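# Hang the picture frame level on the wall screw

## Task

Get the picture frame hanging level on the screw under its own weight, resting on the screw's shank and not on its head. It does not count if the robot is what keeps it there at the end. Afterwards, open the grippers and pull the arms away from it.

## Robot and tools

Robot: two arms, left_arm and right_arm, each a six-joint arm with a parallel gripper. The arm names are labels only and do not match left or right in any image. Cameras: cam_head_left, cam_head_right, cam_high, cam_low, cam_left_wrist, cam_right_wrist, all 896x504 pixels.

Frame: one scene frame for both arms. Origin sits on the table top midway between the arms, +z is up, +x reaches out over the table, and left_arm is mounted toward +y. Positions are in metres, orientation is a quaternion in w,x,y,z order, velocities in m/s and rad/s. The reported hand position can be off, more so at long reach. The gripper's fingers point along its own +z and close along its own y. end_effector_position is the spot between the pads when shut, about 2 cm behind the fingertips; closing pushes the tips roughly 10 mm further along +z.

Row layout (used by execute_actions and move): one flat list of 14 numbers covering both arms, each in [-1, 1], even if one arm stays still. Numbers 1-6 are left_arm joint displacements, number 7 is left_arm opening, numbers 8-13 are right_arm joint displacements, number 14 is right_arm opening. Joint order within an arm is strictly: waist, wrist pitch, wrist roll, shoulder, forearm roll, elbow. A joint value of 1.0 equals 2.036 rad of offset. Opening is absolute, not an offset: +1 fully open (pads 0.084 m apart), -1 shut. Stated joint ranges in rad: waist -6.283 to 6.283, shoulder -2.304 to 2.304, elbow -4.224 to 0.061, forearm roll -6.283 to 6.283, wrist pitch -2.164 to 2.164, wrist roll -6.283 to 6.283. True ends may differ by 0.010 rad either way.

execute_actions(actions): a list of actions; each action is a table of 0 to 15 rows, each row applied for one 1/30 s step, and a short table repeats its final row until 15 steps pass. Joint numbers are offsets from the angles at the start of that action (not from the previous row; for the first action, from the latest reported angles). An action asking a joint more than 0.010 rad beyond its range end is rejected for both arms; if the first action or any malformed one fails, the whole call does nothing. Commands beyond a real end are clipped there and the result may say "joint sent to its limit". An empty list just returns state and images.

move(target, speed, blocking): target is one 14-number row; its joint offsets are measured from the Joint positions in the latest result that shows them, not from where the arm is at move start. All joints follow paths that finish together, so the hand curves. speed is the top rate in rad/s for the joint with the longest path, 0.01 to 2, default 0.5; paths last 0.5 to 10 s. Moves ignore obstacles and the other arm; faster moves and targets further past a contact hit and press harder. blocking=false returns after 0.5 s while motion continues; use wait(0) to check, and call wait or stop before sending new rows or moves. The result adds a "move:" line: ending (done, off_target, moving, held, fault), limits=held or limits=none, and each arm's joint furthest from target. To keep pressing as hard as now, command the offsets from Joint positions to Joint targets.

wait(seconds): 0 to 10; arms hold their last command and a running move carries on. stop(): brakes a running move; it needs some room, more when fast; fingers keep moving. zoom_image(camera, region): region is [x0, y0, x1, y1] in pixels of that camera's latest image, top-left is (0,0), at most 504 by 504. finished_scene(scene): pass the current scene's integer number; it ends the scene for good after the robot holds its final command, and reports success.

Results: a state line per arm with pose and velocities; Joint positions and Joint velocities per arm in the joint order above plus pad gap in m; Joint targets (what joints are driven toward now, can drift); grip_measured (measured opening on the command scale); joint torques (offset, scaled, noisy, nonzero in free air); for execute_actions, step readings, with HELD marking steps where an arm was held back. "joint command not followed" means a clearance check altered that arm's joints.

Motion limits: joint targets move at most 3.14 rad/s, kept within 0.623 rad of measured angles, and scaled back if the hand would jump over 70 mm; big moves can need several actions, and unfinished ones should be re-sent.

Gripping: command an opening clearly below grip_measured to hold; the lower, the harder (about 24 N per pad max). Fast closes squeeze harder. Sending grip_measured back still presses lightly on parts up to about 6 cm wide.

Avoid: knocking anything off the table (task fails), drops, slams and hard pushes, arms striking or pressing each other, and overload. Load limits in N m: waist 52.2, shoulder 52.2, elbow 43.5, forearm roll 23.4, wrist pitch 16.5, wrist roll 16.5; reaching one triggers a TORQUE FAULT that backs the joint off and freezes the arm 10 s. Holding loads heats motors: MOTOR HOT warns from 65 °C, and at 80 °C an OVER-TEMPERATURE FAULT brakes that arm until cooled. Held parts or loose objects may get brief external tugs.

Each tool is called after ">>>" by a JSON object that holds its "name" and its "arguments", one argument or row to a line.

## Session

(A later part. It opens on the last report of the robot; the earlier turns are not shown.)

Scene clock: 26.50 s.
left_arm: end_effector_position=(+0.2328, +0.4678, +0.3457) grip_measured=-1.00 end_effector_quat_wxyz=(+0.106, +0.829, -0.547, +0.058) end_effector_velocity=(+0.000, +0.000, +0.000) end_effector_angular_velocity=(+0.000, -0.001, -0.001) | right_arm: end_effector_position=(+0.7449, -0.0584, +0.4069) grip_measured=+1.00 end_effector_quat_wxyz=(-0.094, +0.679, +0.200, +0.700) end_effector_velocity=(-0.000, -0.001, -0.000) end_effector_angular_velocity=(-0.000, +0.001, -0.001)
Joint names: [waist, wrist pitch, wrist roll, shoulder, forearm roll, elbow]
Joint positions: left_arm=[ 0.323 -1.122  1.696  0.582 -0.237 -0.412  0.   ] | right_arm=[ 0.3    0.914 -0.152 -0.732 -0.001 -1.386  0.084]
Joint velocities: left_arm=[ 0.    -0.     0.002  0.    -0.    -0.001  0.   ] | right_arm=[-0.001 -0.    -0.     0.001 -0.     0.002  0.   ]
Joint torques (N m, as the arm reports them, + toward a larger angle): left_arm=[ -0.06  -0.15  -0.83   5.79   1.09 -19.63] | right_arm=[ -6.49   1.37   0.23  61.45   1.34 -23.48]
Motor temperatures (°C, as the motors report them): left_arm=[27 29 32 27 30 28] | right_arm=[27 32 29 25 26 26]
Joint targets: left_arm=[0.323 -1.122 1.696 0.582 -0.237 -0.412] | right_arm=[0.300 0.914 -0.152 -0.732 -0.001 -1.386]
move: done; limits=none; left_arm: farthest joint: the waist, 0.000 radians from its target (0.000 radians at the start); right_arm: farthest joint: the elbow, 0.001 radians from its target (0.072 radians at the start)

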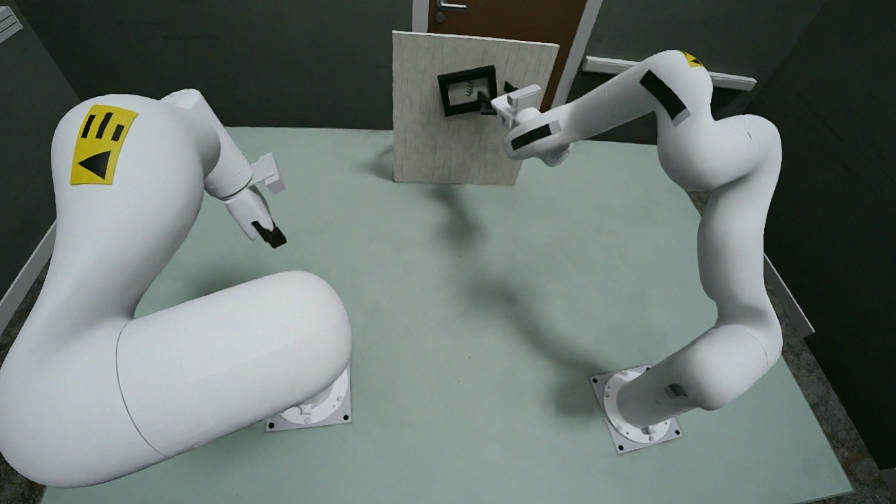

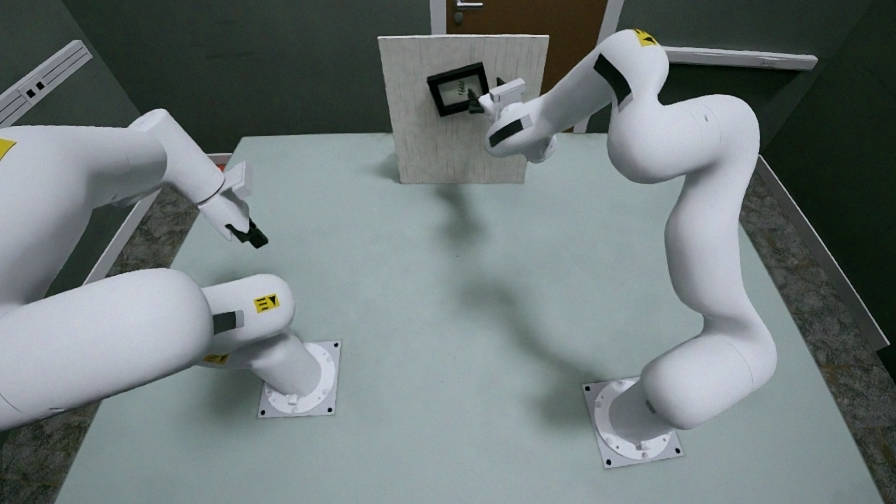

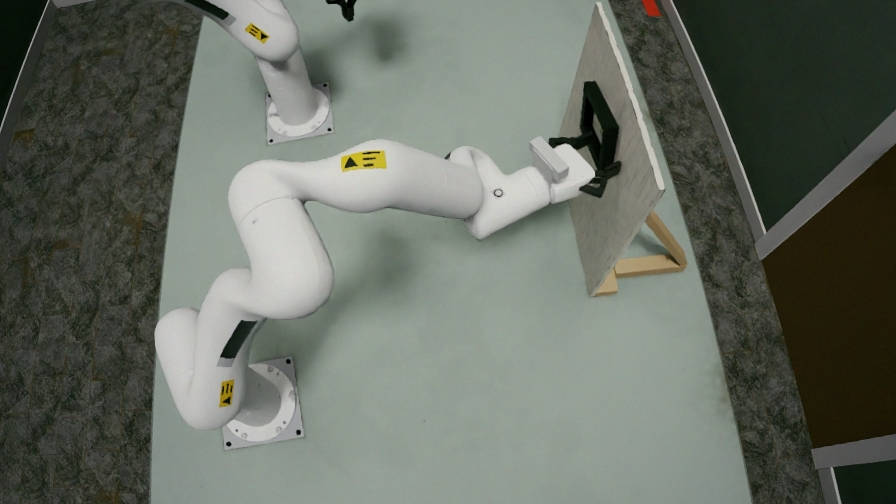

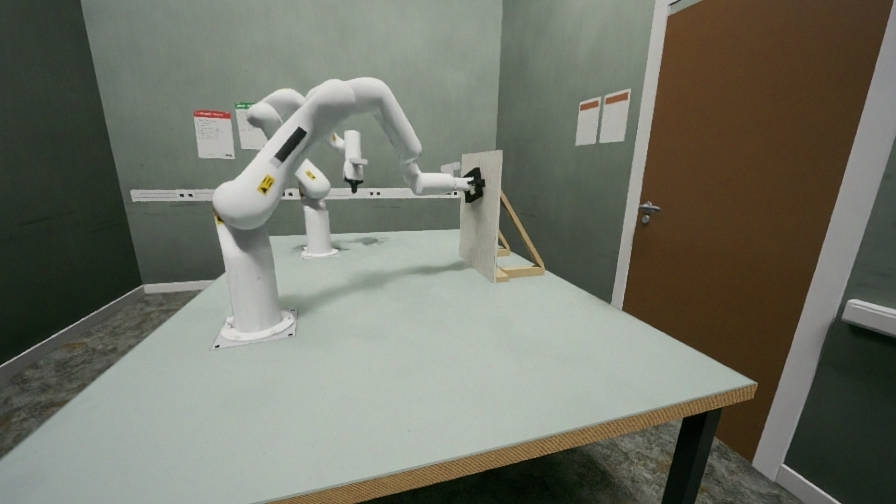

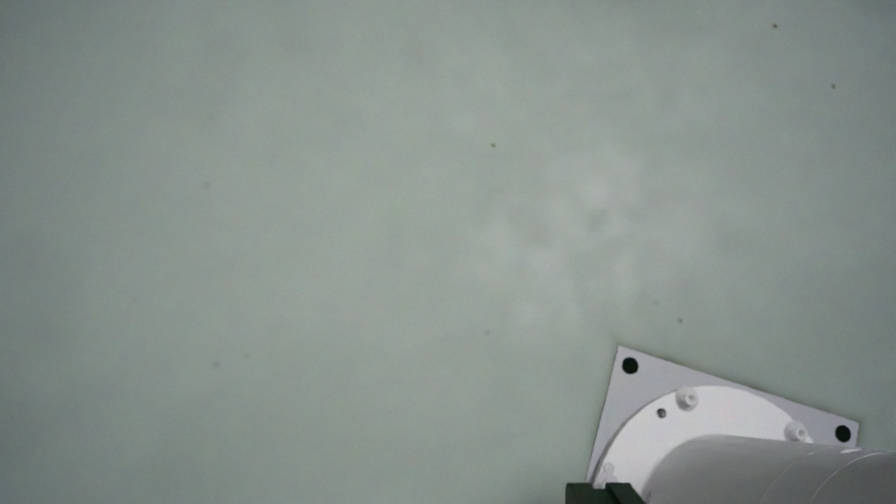

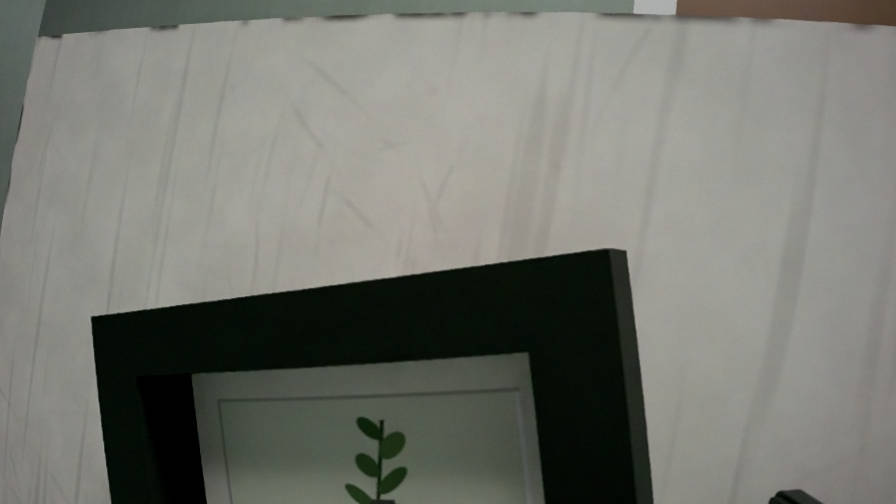

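Close.

>>> {"name": "execute_actions", "arguments": {
  "actions": [
    [[0,0,0,0,0,0,-1,0,0,0,0,0,0,-1]],
    [[0,0,0,0,0,0,-1,0,0,0,0,0,0,-1]]
  ]
}}

Scene clock: 27.60 s.
left_arm: end_effector_position=(+0.2328, +0.4678, +0.3457) grip_measured=-1.00 end_effector_quat_wxyz=(+0.106, +0.829, -0.547, +0.058) end_effector_velocity=(+0.000, -0.000, -0.000) end_effector_angular_velocity=(-0.001, -0.001, +0.001) | right_arm: end_effector_position=(+0.7452, -0.0587, +0.4074) grip_measured=-0.47 end_effector_quat_wxyz=(-0.094, +0.679, +0.199, +0.700) end_effector_velocity=(-0.000, +0.000, +0.000) end_effector_angular_velocity=(+0.001, -0.000, +0.000)
Joint names: [waist, wrist pitch, wrist roll, shoulder, forearm roll, elbow]
Joint positions: left_arm=[ 0.323 -1.122  1.696  0.582 -0.237 -0.412  0.   ] | right_arm=[ 0.3    0.915 -0.152 -0.731 -0.001 -1.386  0.024]
Joint velocities: left_arm=[-0.     0.001 -0.    -0.    -0.002  0.     0.   ] | right_arm=[0.001 0.    0.    0.001 0.    0.001 0.   ]
Joint torques (N m, as the arm reports them, + toward a larger angle): left_arm=[  0.3   -0.13  -0.74   5.27   1.11 -19.6 ] | right_arm=[ -3.43   1.     0.04  61.02   0.78 -22.24]
Motor temperatures (°C, as the motors report them): left_arm=[27 29 32 27 30 28] | right_arm=[27 32 29 25 26 26]
Joint targets: left_arm=[0.323 -1.122 1.696 0.582 -0.237 -0.412] | right_arm=[0.300 0.915 -0.152 -0.731 -0.001 -1.386]
Step readings (joint positions; steps 1 to 15: 1st action; 16 to 30: 2nd action):
0: left_arm=[0.323 -1.122 1.696 0.582 -0.237 -0.412] | right_arm=[0.300 0.914 -0.152 -0.732 -0.001 -1.386]
1: left_arm=[0.323 -1.122 1.696 0.582 -0.237 -0.412] | right_arm=[0.300 0.914 -0.152 -0.732 -0.001 -1.386]
2: left_arm=[0.323 -1.122 1.696 0.582 -0.237 -0.412] | right_arm=[0.300 0.914 -0.152 -0.732 -0.001 -1.386]
4: left_arm=[0.323 -1.122 1.696 0.582 -0.237 -0.412] | right_arm=[0.300 0.914 -0.152 -0.732 -0.001 -1.386]
8: left_arm=[0.323 -1.122 1.696 0.582 -0.237 -0.412] | right_arm=[0.300 0.914 -0.152 -0.732 -0.001 -1.386]
15: left_arm=[0.323 -1.122 1.696 0.582 -0.237 -0.412] | right_arm=[0.300 0.915 -0.152 -0.731 -0.001 -1.386]
16: left_arm=[0.323 -1.122 1.696 0.582 -0.237 -0.412] | right_arm=[0.300 0.915 -0.152 -0.731 -0.001 -1.386]
17: left_arm=[0.323 -1.122 1.696 0.582 -0.237 -0.412] | right_arm=[0.300 0.915 -0.152 -0.731 -0.001 -1.386]
19: left_arm=[0.323 -1.122 1.696 0.582 -0.237 -0.412] | right_arm=[0.300 0.915 -0.152 -0.731 -0.001 -1.386]
23: left_arm=[0.323 -1.122 1.696 0.582 -0.237 -0.412] | right_arm=[0.300 0.915 -0.152 -0.731 -0.001 -1.386]
30: Joint positions above

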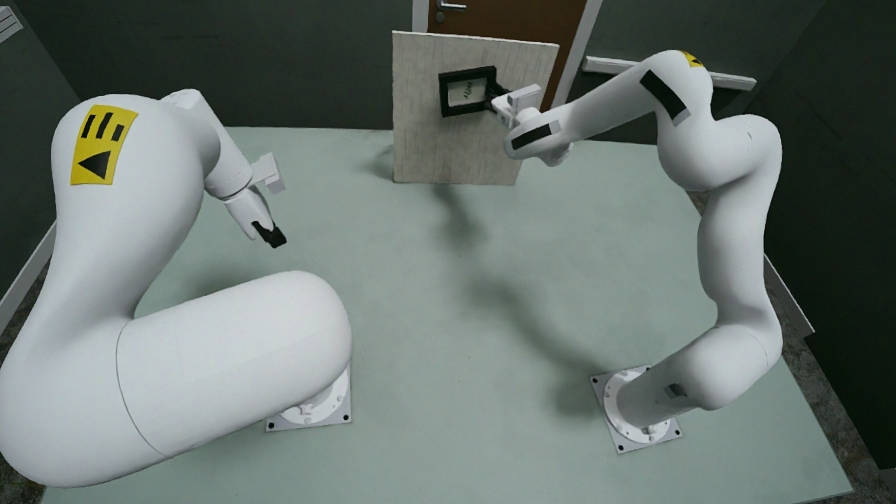

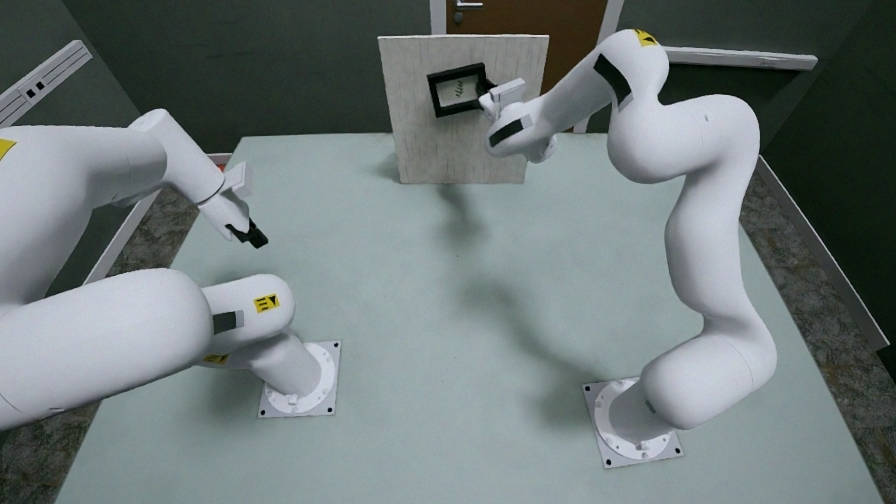

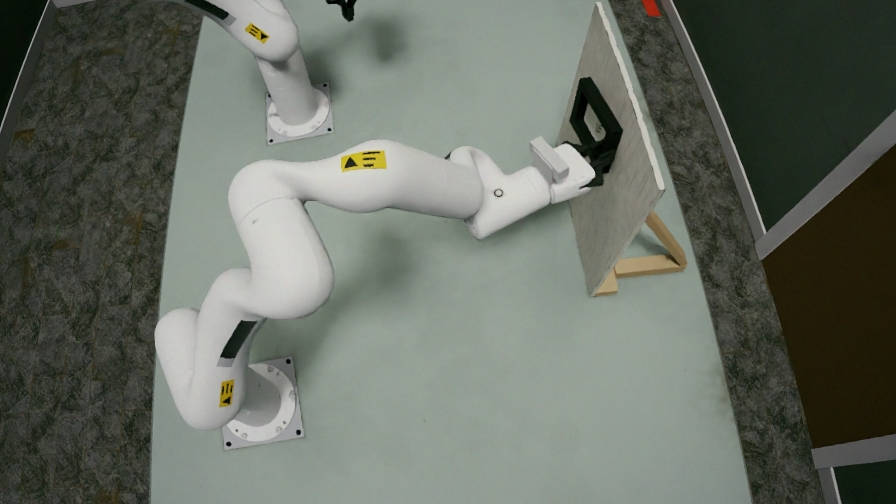

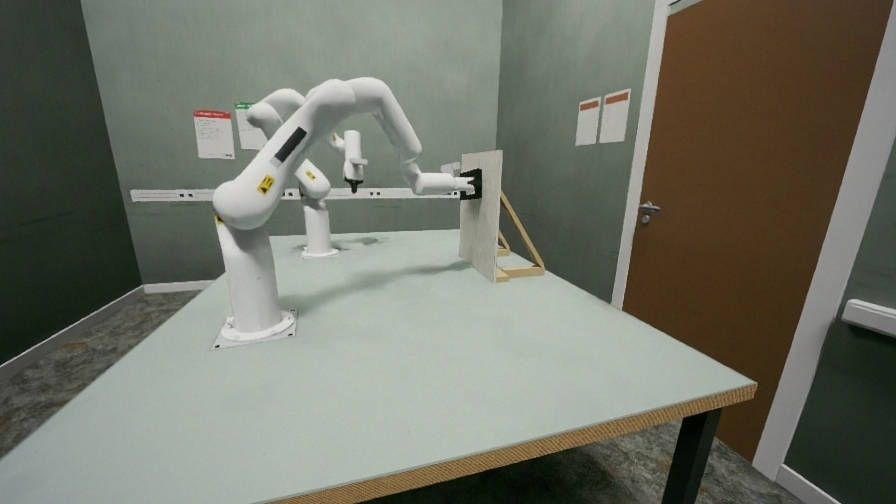

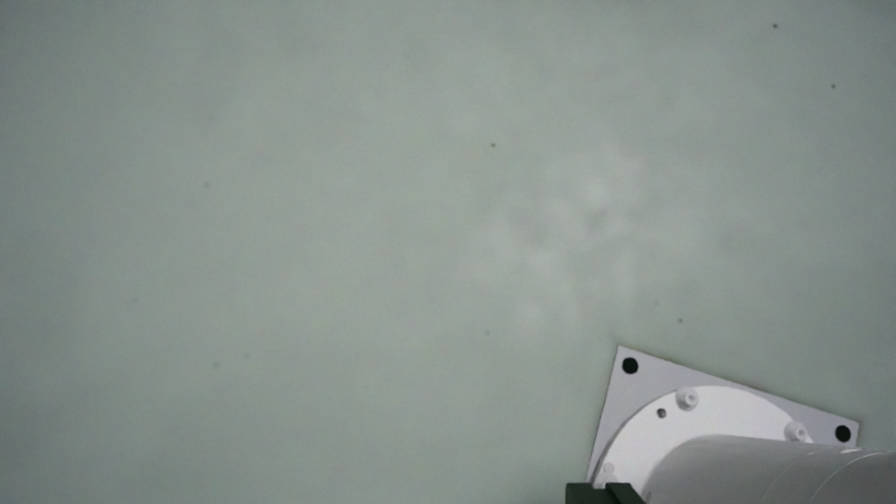

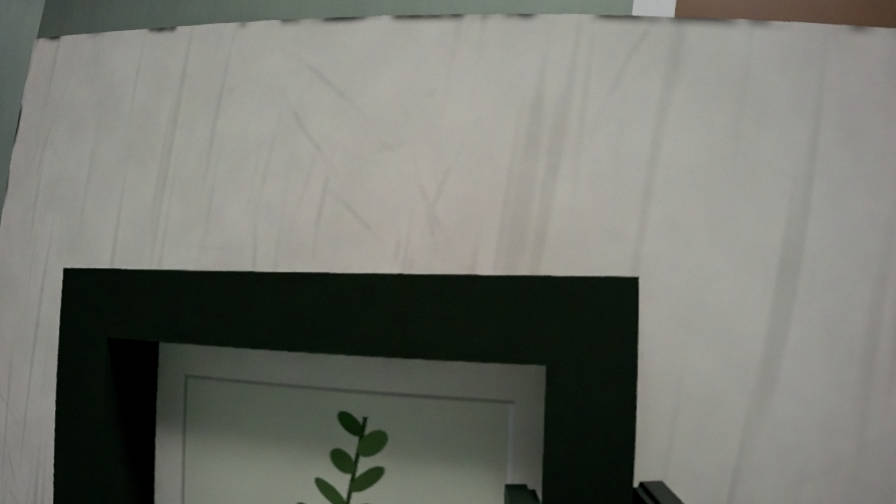

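>>> {"name": "move", "arguments": {
  "target": [0,0,0,0,0,0,-1,0,-0.018,0,0.0135,0,-0.004,-1],
  "speed": 0.05
}}

Scene clock: 28.80 s.
left_arm: end_effector_position=(+0.2328, +0.4678, +0.3457) grip_measured=-1.00 end_effector_quat_wxyz=(+0.106, +0.829, -0.547, +0.058) end_effector_velocity=(-0.000, +0.000, -0.000) end_effector_angular_velocity=(+0.000, +0.000, +0.000) | right_arm: end_effector_position=(+0.7455, -0.0584, +0.4275) grip_measured=-0.55 end_effector_quat_wxyz=(-0.094, +0.679, +0.199, +0.700) end_effector_velocity=(-0.000, +0.000, -0.001) end_effector_angular_velocity=(+0.000, +0.001, +0.000)
Joint names: [waist, wrist pitch, wrist roll, shoulder, forearm roll, elbow]
Joint positions: left_arm=[ 0.323 -1.122  1.696  0.582 -0.237 -0.412  0.   ] | right_arm=[ 0.3    0.878 -0.152 -0.704 -0.001 -1.394  0.02 ]
Joint velocities: left_arm=[ 0.  0.  0. -0.  0.  0.  0.] | right_arm=[ 0.     0.     0.001 -0.001 -0.     0.    -0.   ]
Joint torques (N m, as the arm reports them, + toward a larger angle): left_arm=[  0.16  -0.13  -0.84   5.48   0.93 -19.63] | right_arm=[-11.94   2.1    0.33  63.69   3.23 -28.77]
Motor temperatures (°C, as the motors report them): left_arm=[27 29 32 27 30 28] | right_arm=[27 32 29 25 26 26]
Joint targets: left_arm=[0.323 -1.122 1.696 0.582 -0.237 -0.412] | right_arm=[0.300 0.878 -0.152 -0.704 -0.001 -1.394]
move: done; limits=none; left_arm: farthest joint: the waist, 0.000 radians from its target (0.000 radians at the start); right_arm: farthest joint: the waist, 0.000 radians from its target (0.000 radians at the start)

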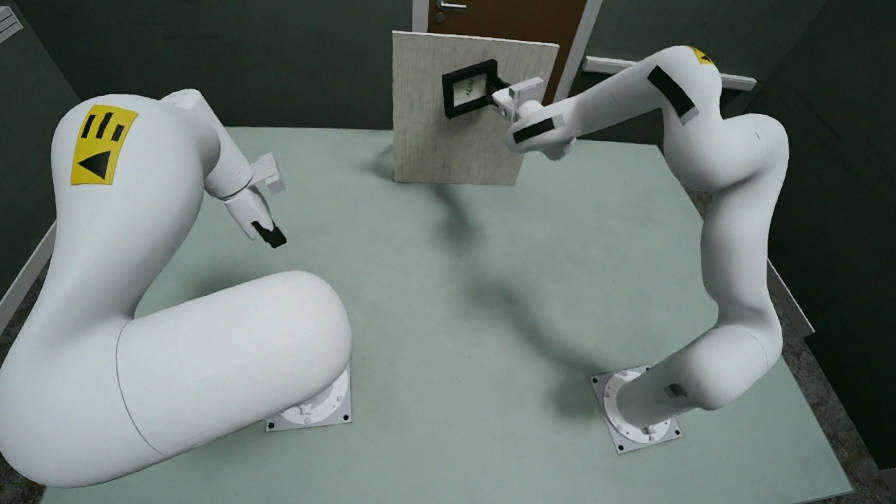

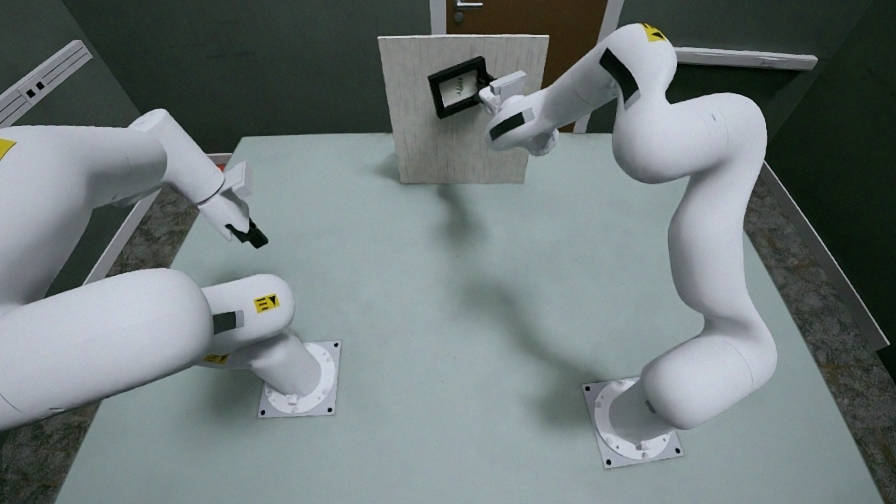

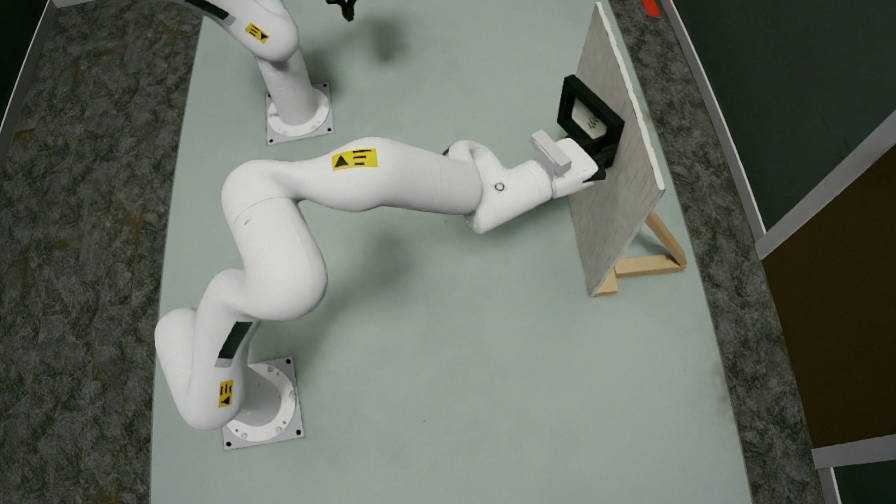

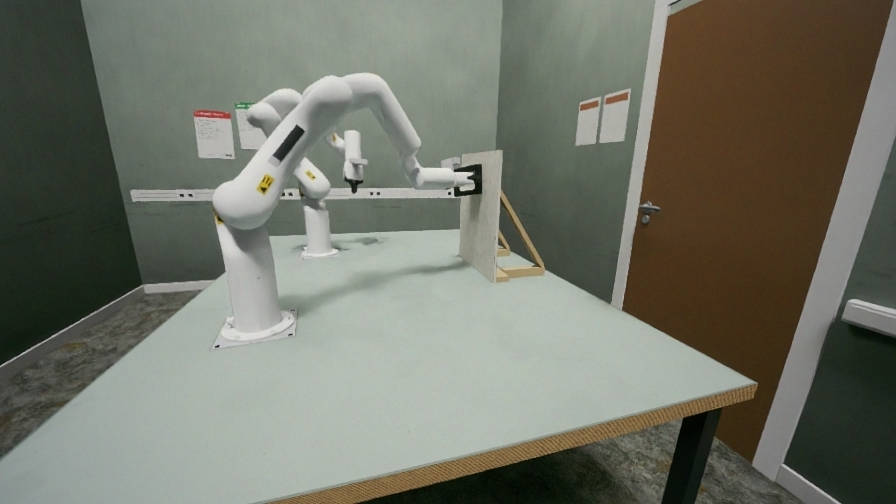

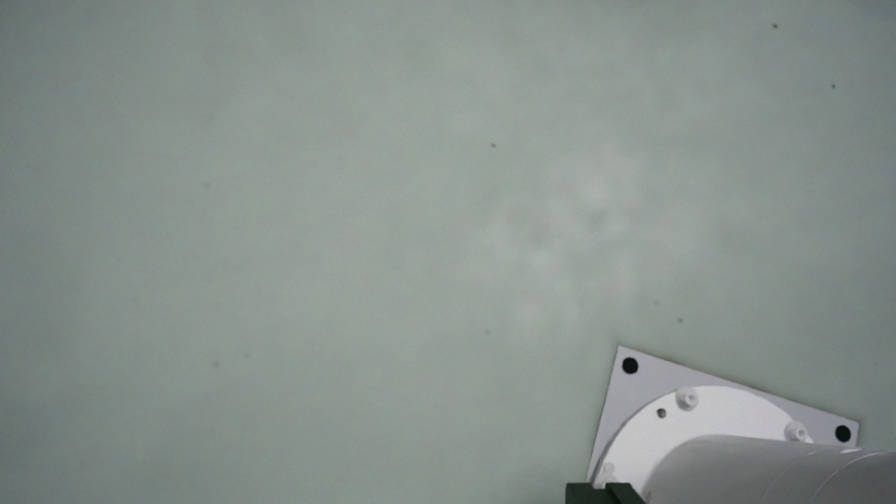

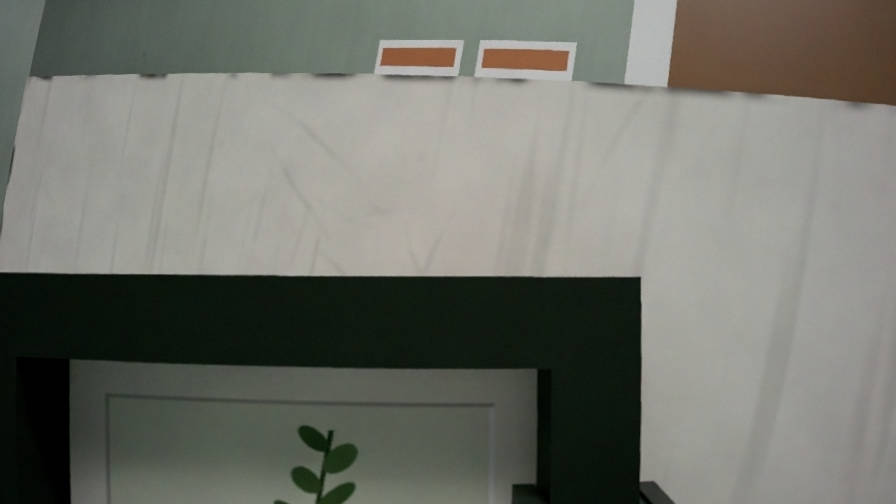

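>>> {"name": "zoom_image", "arguments": {
  "camera": "cam_high",
  "region": [500, 40, 680, 200]
}}

>>> {"name": "zoom_image", "arguments": {
  "camera": "cam_low",
  "region": [400, 130, 520, 230]
}}

Region (500, 40, 680, 200) of cam_high's 896x504 image, scaled by 2.800, with more detail than that image has.

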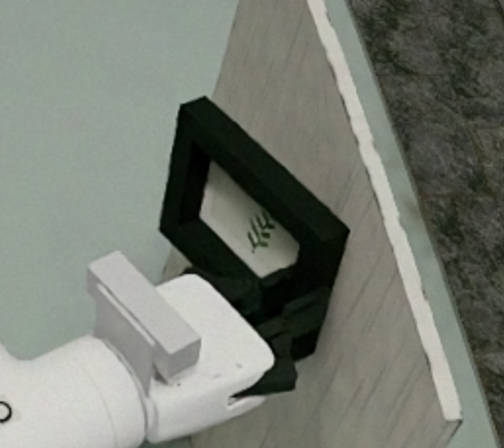

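Region (400, 130, 520, 230) of cam_low's 896x504 image, scaled by 4.200, with more detail than that image has.

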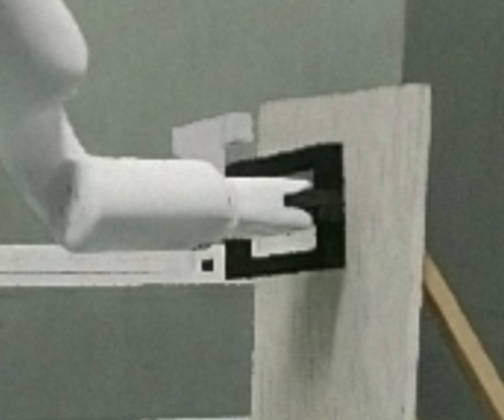

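>>> {"name": "move", "arguments": {
  "target": [0,0,0,0,0,0,-1,-0.08,0.017,0,0.06,0,0.076,-1],
  "speed": 0.15
}}

Scene clock: 30.73 s.
left_arm: end_effector_position=(+0.2328, +0.4678, +0.3457) grip_measured=-1.00 end_effector_quat_wxyz=(+0.106, +0.829, -0.547, +0.058) end_effector_velocity=(-0.000, -0.000, -0.000) end_effector_angular_velocity=(-0.002, +0.000, +0.000) | right_arm: end_effector_position=(+0.7486, -0.2055, +0.4441) grip_measured=-0.55 end_effector_quat_wxyz=(-0.036, +0.693, +0.143, +0.706) end_effector_velocity=(-0.000, -0.000, +0.000) end_effector_angular_velocity=(-0.002, -0.000, +0.001)
Joint names: [waist, wrist pitch, wrist roll, shoulder, forearm roll, elbow]
Joint positions: left_arm=[ 0.323 -1.122  1.696  0.582 -0.237 -0.412  0.   ] | right_arm=[ 0.137  0.913 -0.152 -0.582 -0.001 -1.239  0.02 ]
Joint velocities: left_arm=[-0.    -0.001  0.    -0.    -0.001  0.     0.   ] | right_arm=[-0.001 -0.001 -0.001  0.001 -0.001 -0.     0.   ]
Joint torques (N m, as the arm reports them, + toward a larger angle): left_arm=[  0.53  -0.13  -0.82   5.69   1.   -19.34] | right_arm=[ -6.67   1.75   0.3   57.73   1.51 -24.78]
Motor temperatures (°C, as the motors report them): left_arm=[27 29 32 27 30 28] | right_arm=[27 32 29 25 26 26]
Joint targets: left_arm=[0.323 -1.122 1.696 0.582 -0.237 -0.412] | right_arm=[0.137 0.913 -0.152 -0.582 -0.001 -1.239]
move: done; limits=none; left_arm: farthest joint: the waist, 0.000 radians from its target (0.000 radians at the start); right_arm: farthest joint: the waist, 0.000 radians from its target (0.163 radians at the start)

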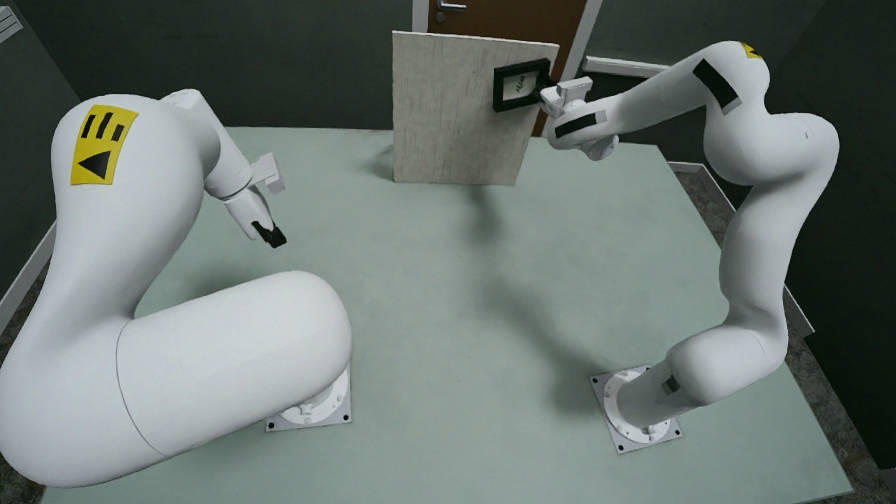

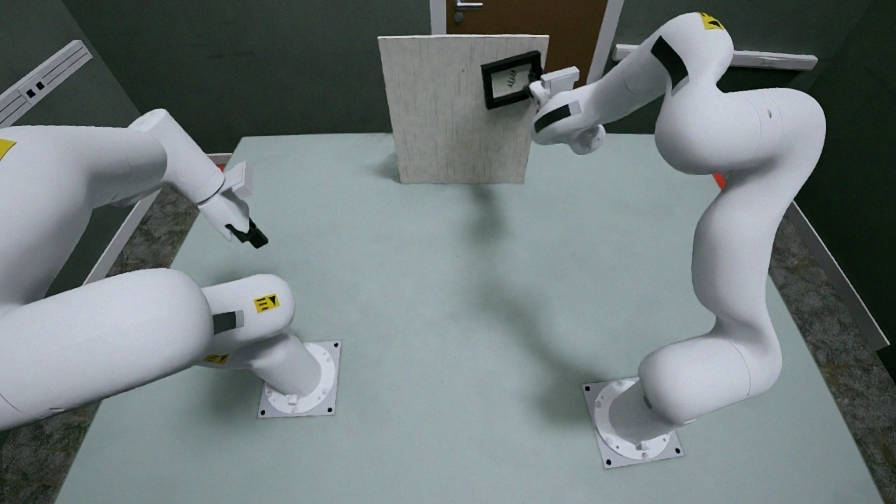

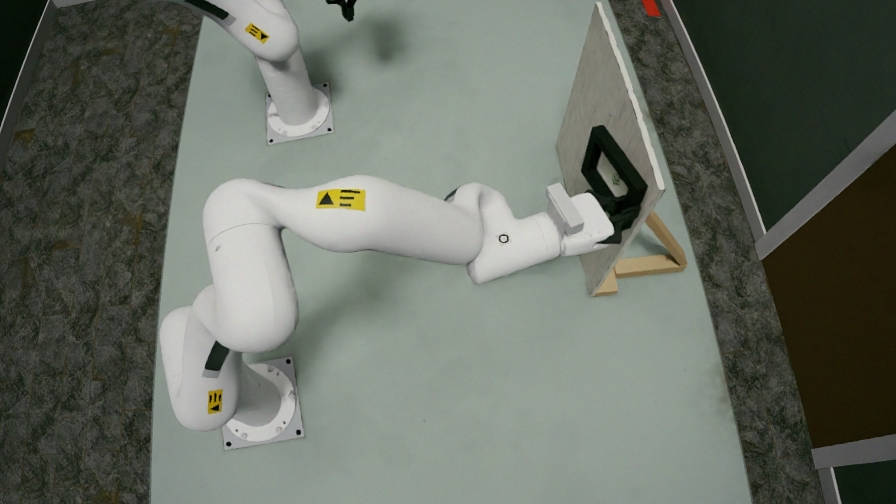

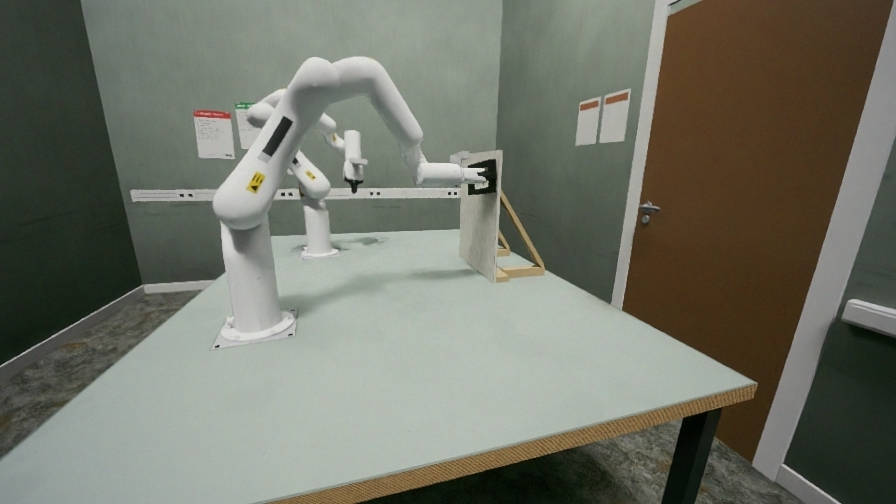

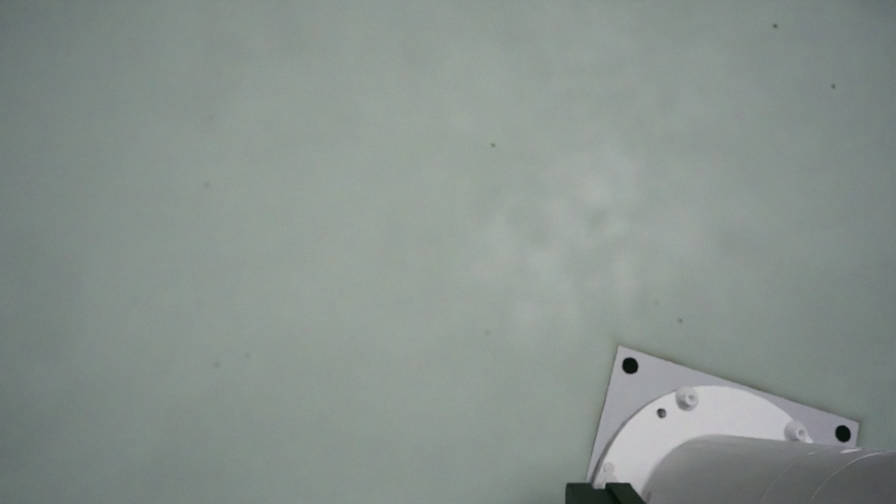

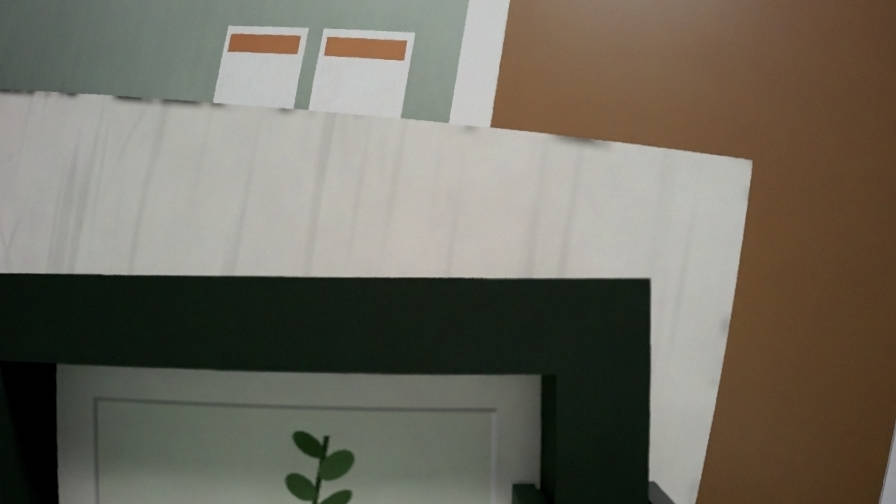

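>>> {"name": "zoom_image", "arguments": {
  "camera": "cam_head_left",
  "region": [420, 50, 520, 120]
}}

Region (420, 50, 520, 120) of cam_head_left's 896x504 image, scaled by 5.040, with more detail than that image has; it fills the top 353 rows of this view, and the rest is white.

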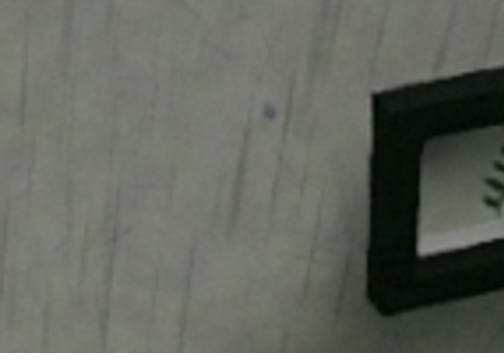

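>>> {"name": "move", "arguments": {
  "target": [0,0,0,0,0,0,-1,0.0727,-0.022,0,-0.0776,0,-0.0987,-1],
  "speed": 0.12
}}

Scene clock: 42.33 s.
left_arm: end_effector_position=(+0.2328, +0.4678, +0.3457) grip_measured=-1.00 end_effector_quat_wxyz=(+0.106, +0.829, -0.547, +0.058) end_effector_velocity=(-0.000, +0.000, -0.000) end_effector_angular_velocity=(+0.000, +0.001, -0.001) | right_arm: end_effector_position=(+0.7406, -0.1378, +0.3892) grip_measured=-0.55 end_effector_quat_wxyz=(-0.062, +0.711, +0.177, +0.678) end_effector_velocity=(-0.000, +0.001, -0.000) end_effector_angular_velocity=(+0.002, +0.001, +0.002)
Joint names: [waist, wrist pitch, wrist roll, shoulder, forearm roll, elbow]
Joint positions: left_arm=[ 0.323 -1.122  1.696  0.582 -0.237 -0.412  0.   ] | right_arm=[ 0.217  0.89  -0.152 -0.663 -0.001 -1.27   0.02 ]
Joint velocities: left_arm=[-0.    -0.001  0.    -0.     0.001  0.     0.   ] | right_arm=[ 0.001  0.001  0.002 -0.    -0.001  0.001 -0.   ]
Joint torques (N m, as the arm reports them, + toward a larger angle): left_arm=[  0.03  -0.12  -0.76   6.14   1.   -20.01] | right_arm=[ -6.78   1.79   0.25  59.9    1.46 -23.66]
Motor temperatures (°C, as the motors report them): left_arm=[27 29 32 27 30 28] | right_arm=[27 32 29 25 26 26]
Joint targets: left_arm=[0.323 -1.122 1.696 0.582 -0.237 -0.412] | right_arm=[0.217 0.890 -0.152 -0.663 -0.001 -1.270]
TORQUE FAULT: the external load on the elbow of the right arm reached its load limit, and that arm stopped for 10 seconds. That time counts as 18 of the actions that you can send in this scene. A torque fault stops only its own arm. That arm's remaining commands of this call were not run. The elbow of that arm moved back by up to 3 degrees. That arm holds there, with its grip as last carried out, and accepts commands again: back off and push less far. That arm stops again, at the same cost, whenever a joint's load reaches its limit.
move: fault (right_arm); limits=none; left_arm: farthest joint: the waist, 0.000 radians from its target (0.000 radians at the start); right_arm: farthest joint: the elbow, 0.170 radians from its target (0.201 radians at the start)

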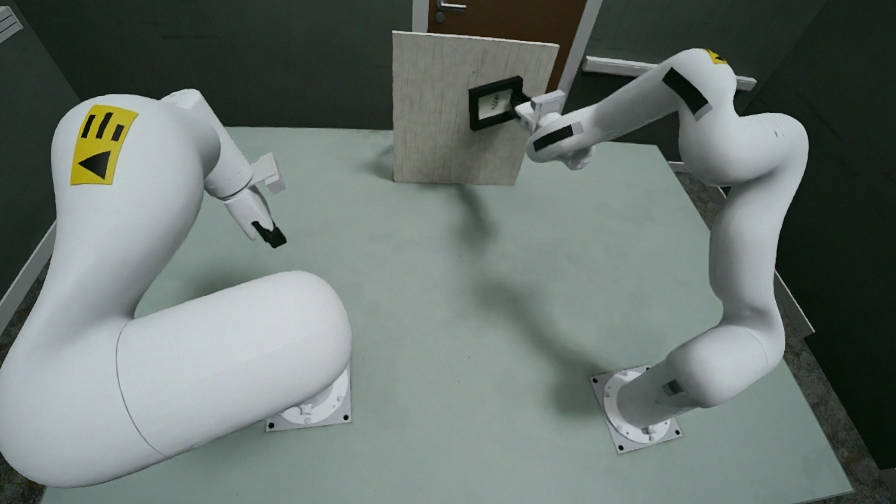

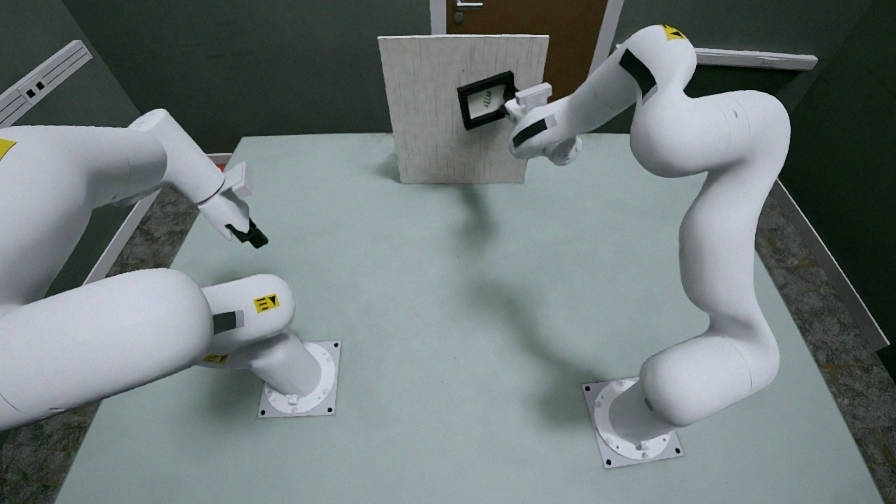

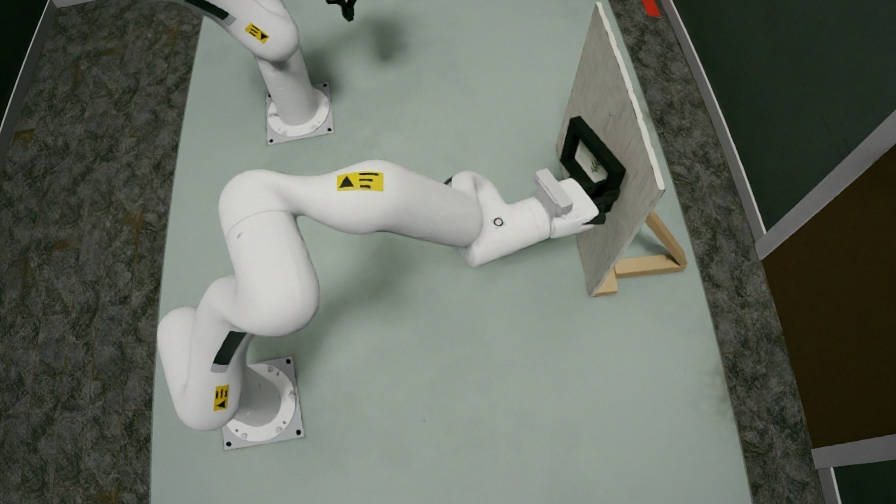

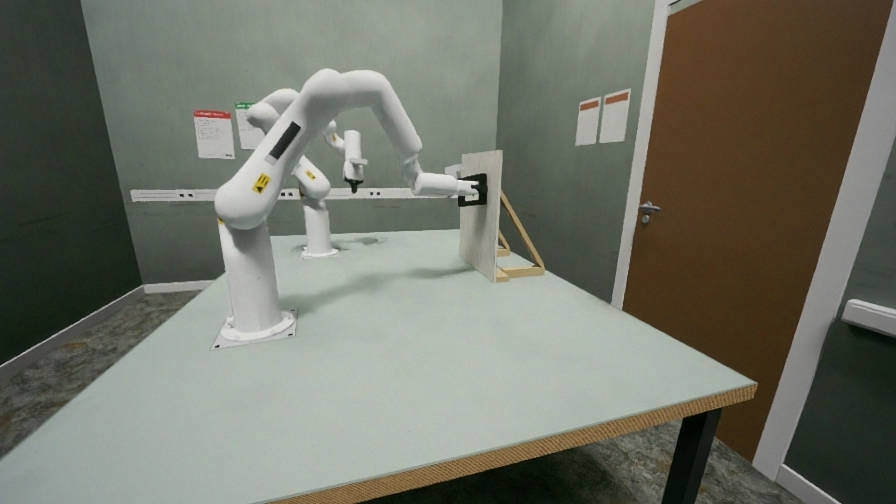

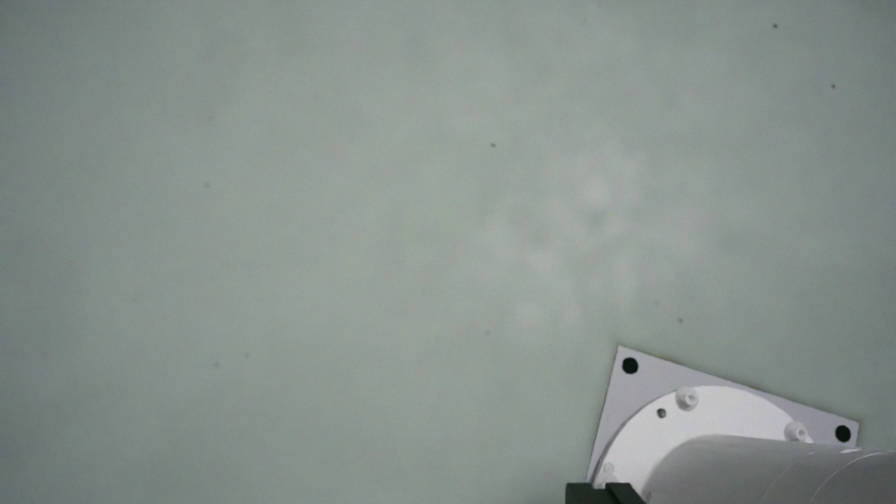

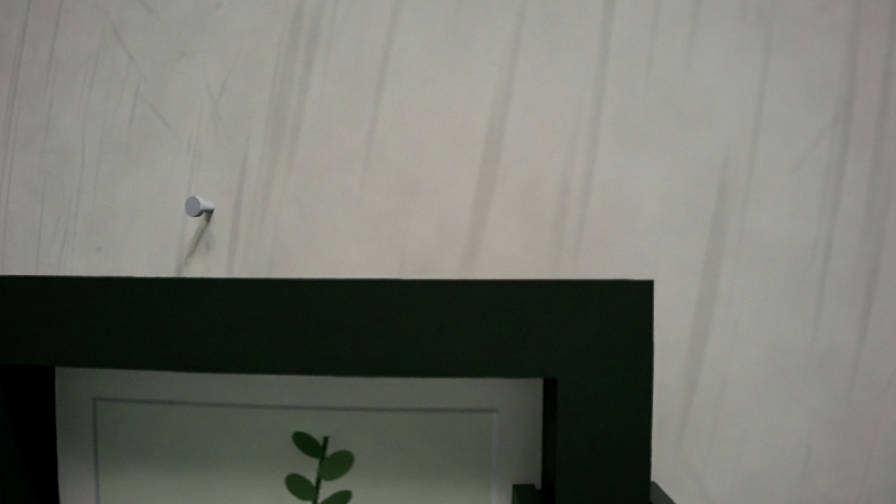

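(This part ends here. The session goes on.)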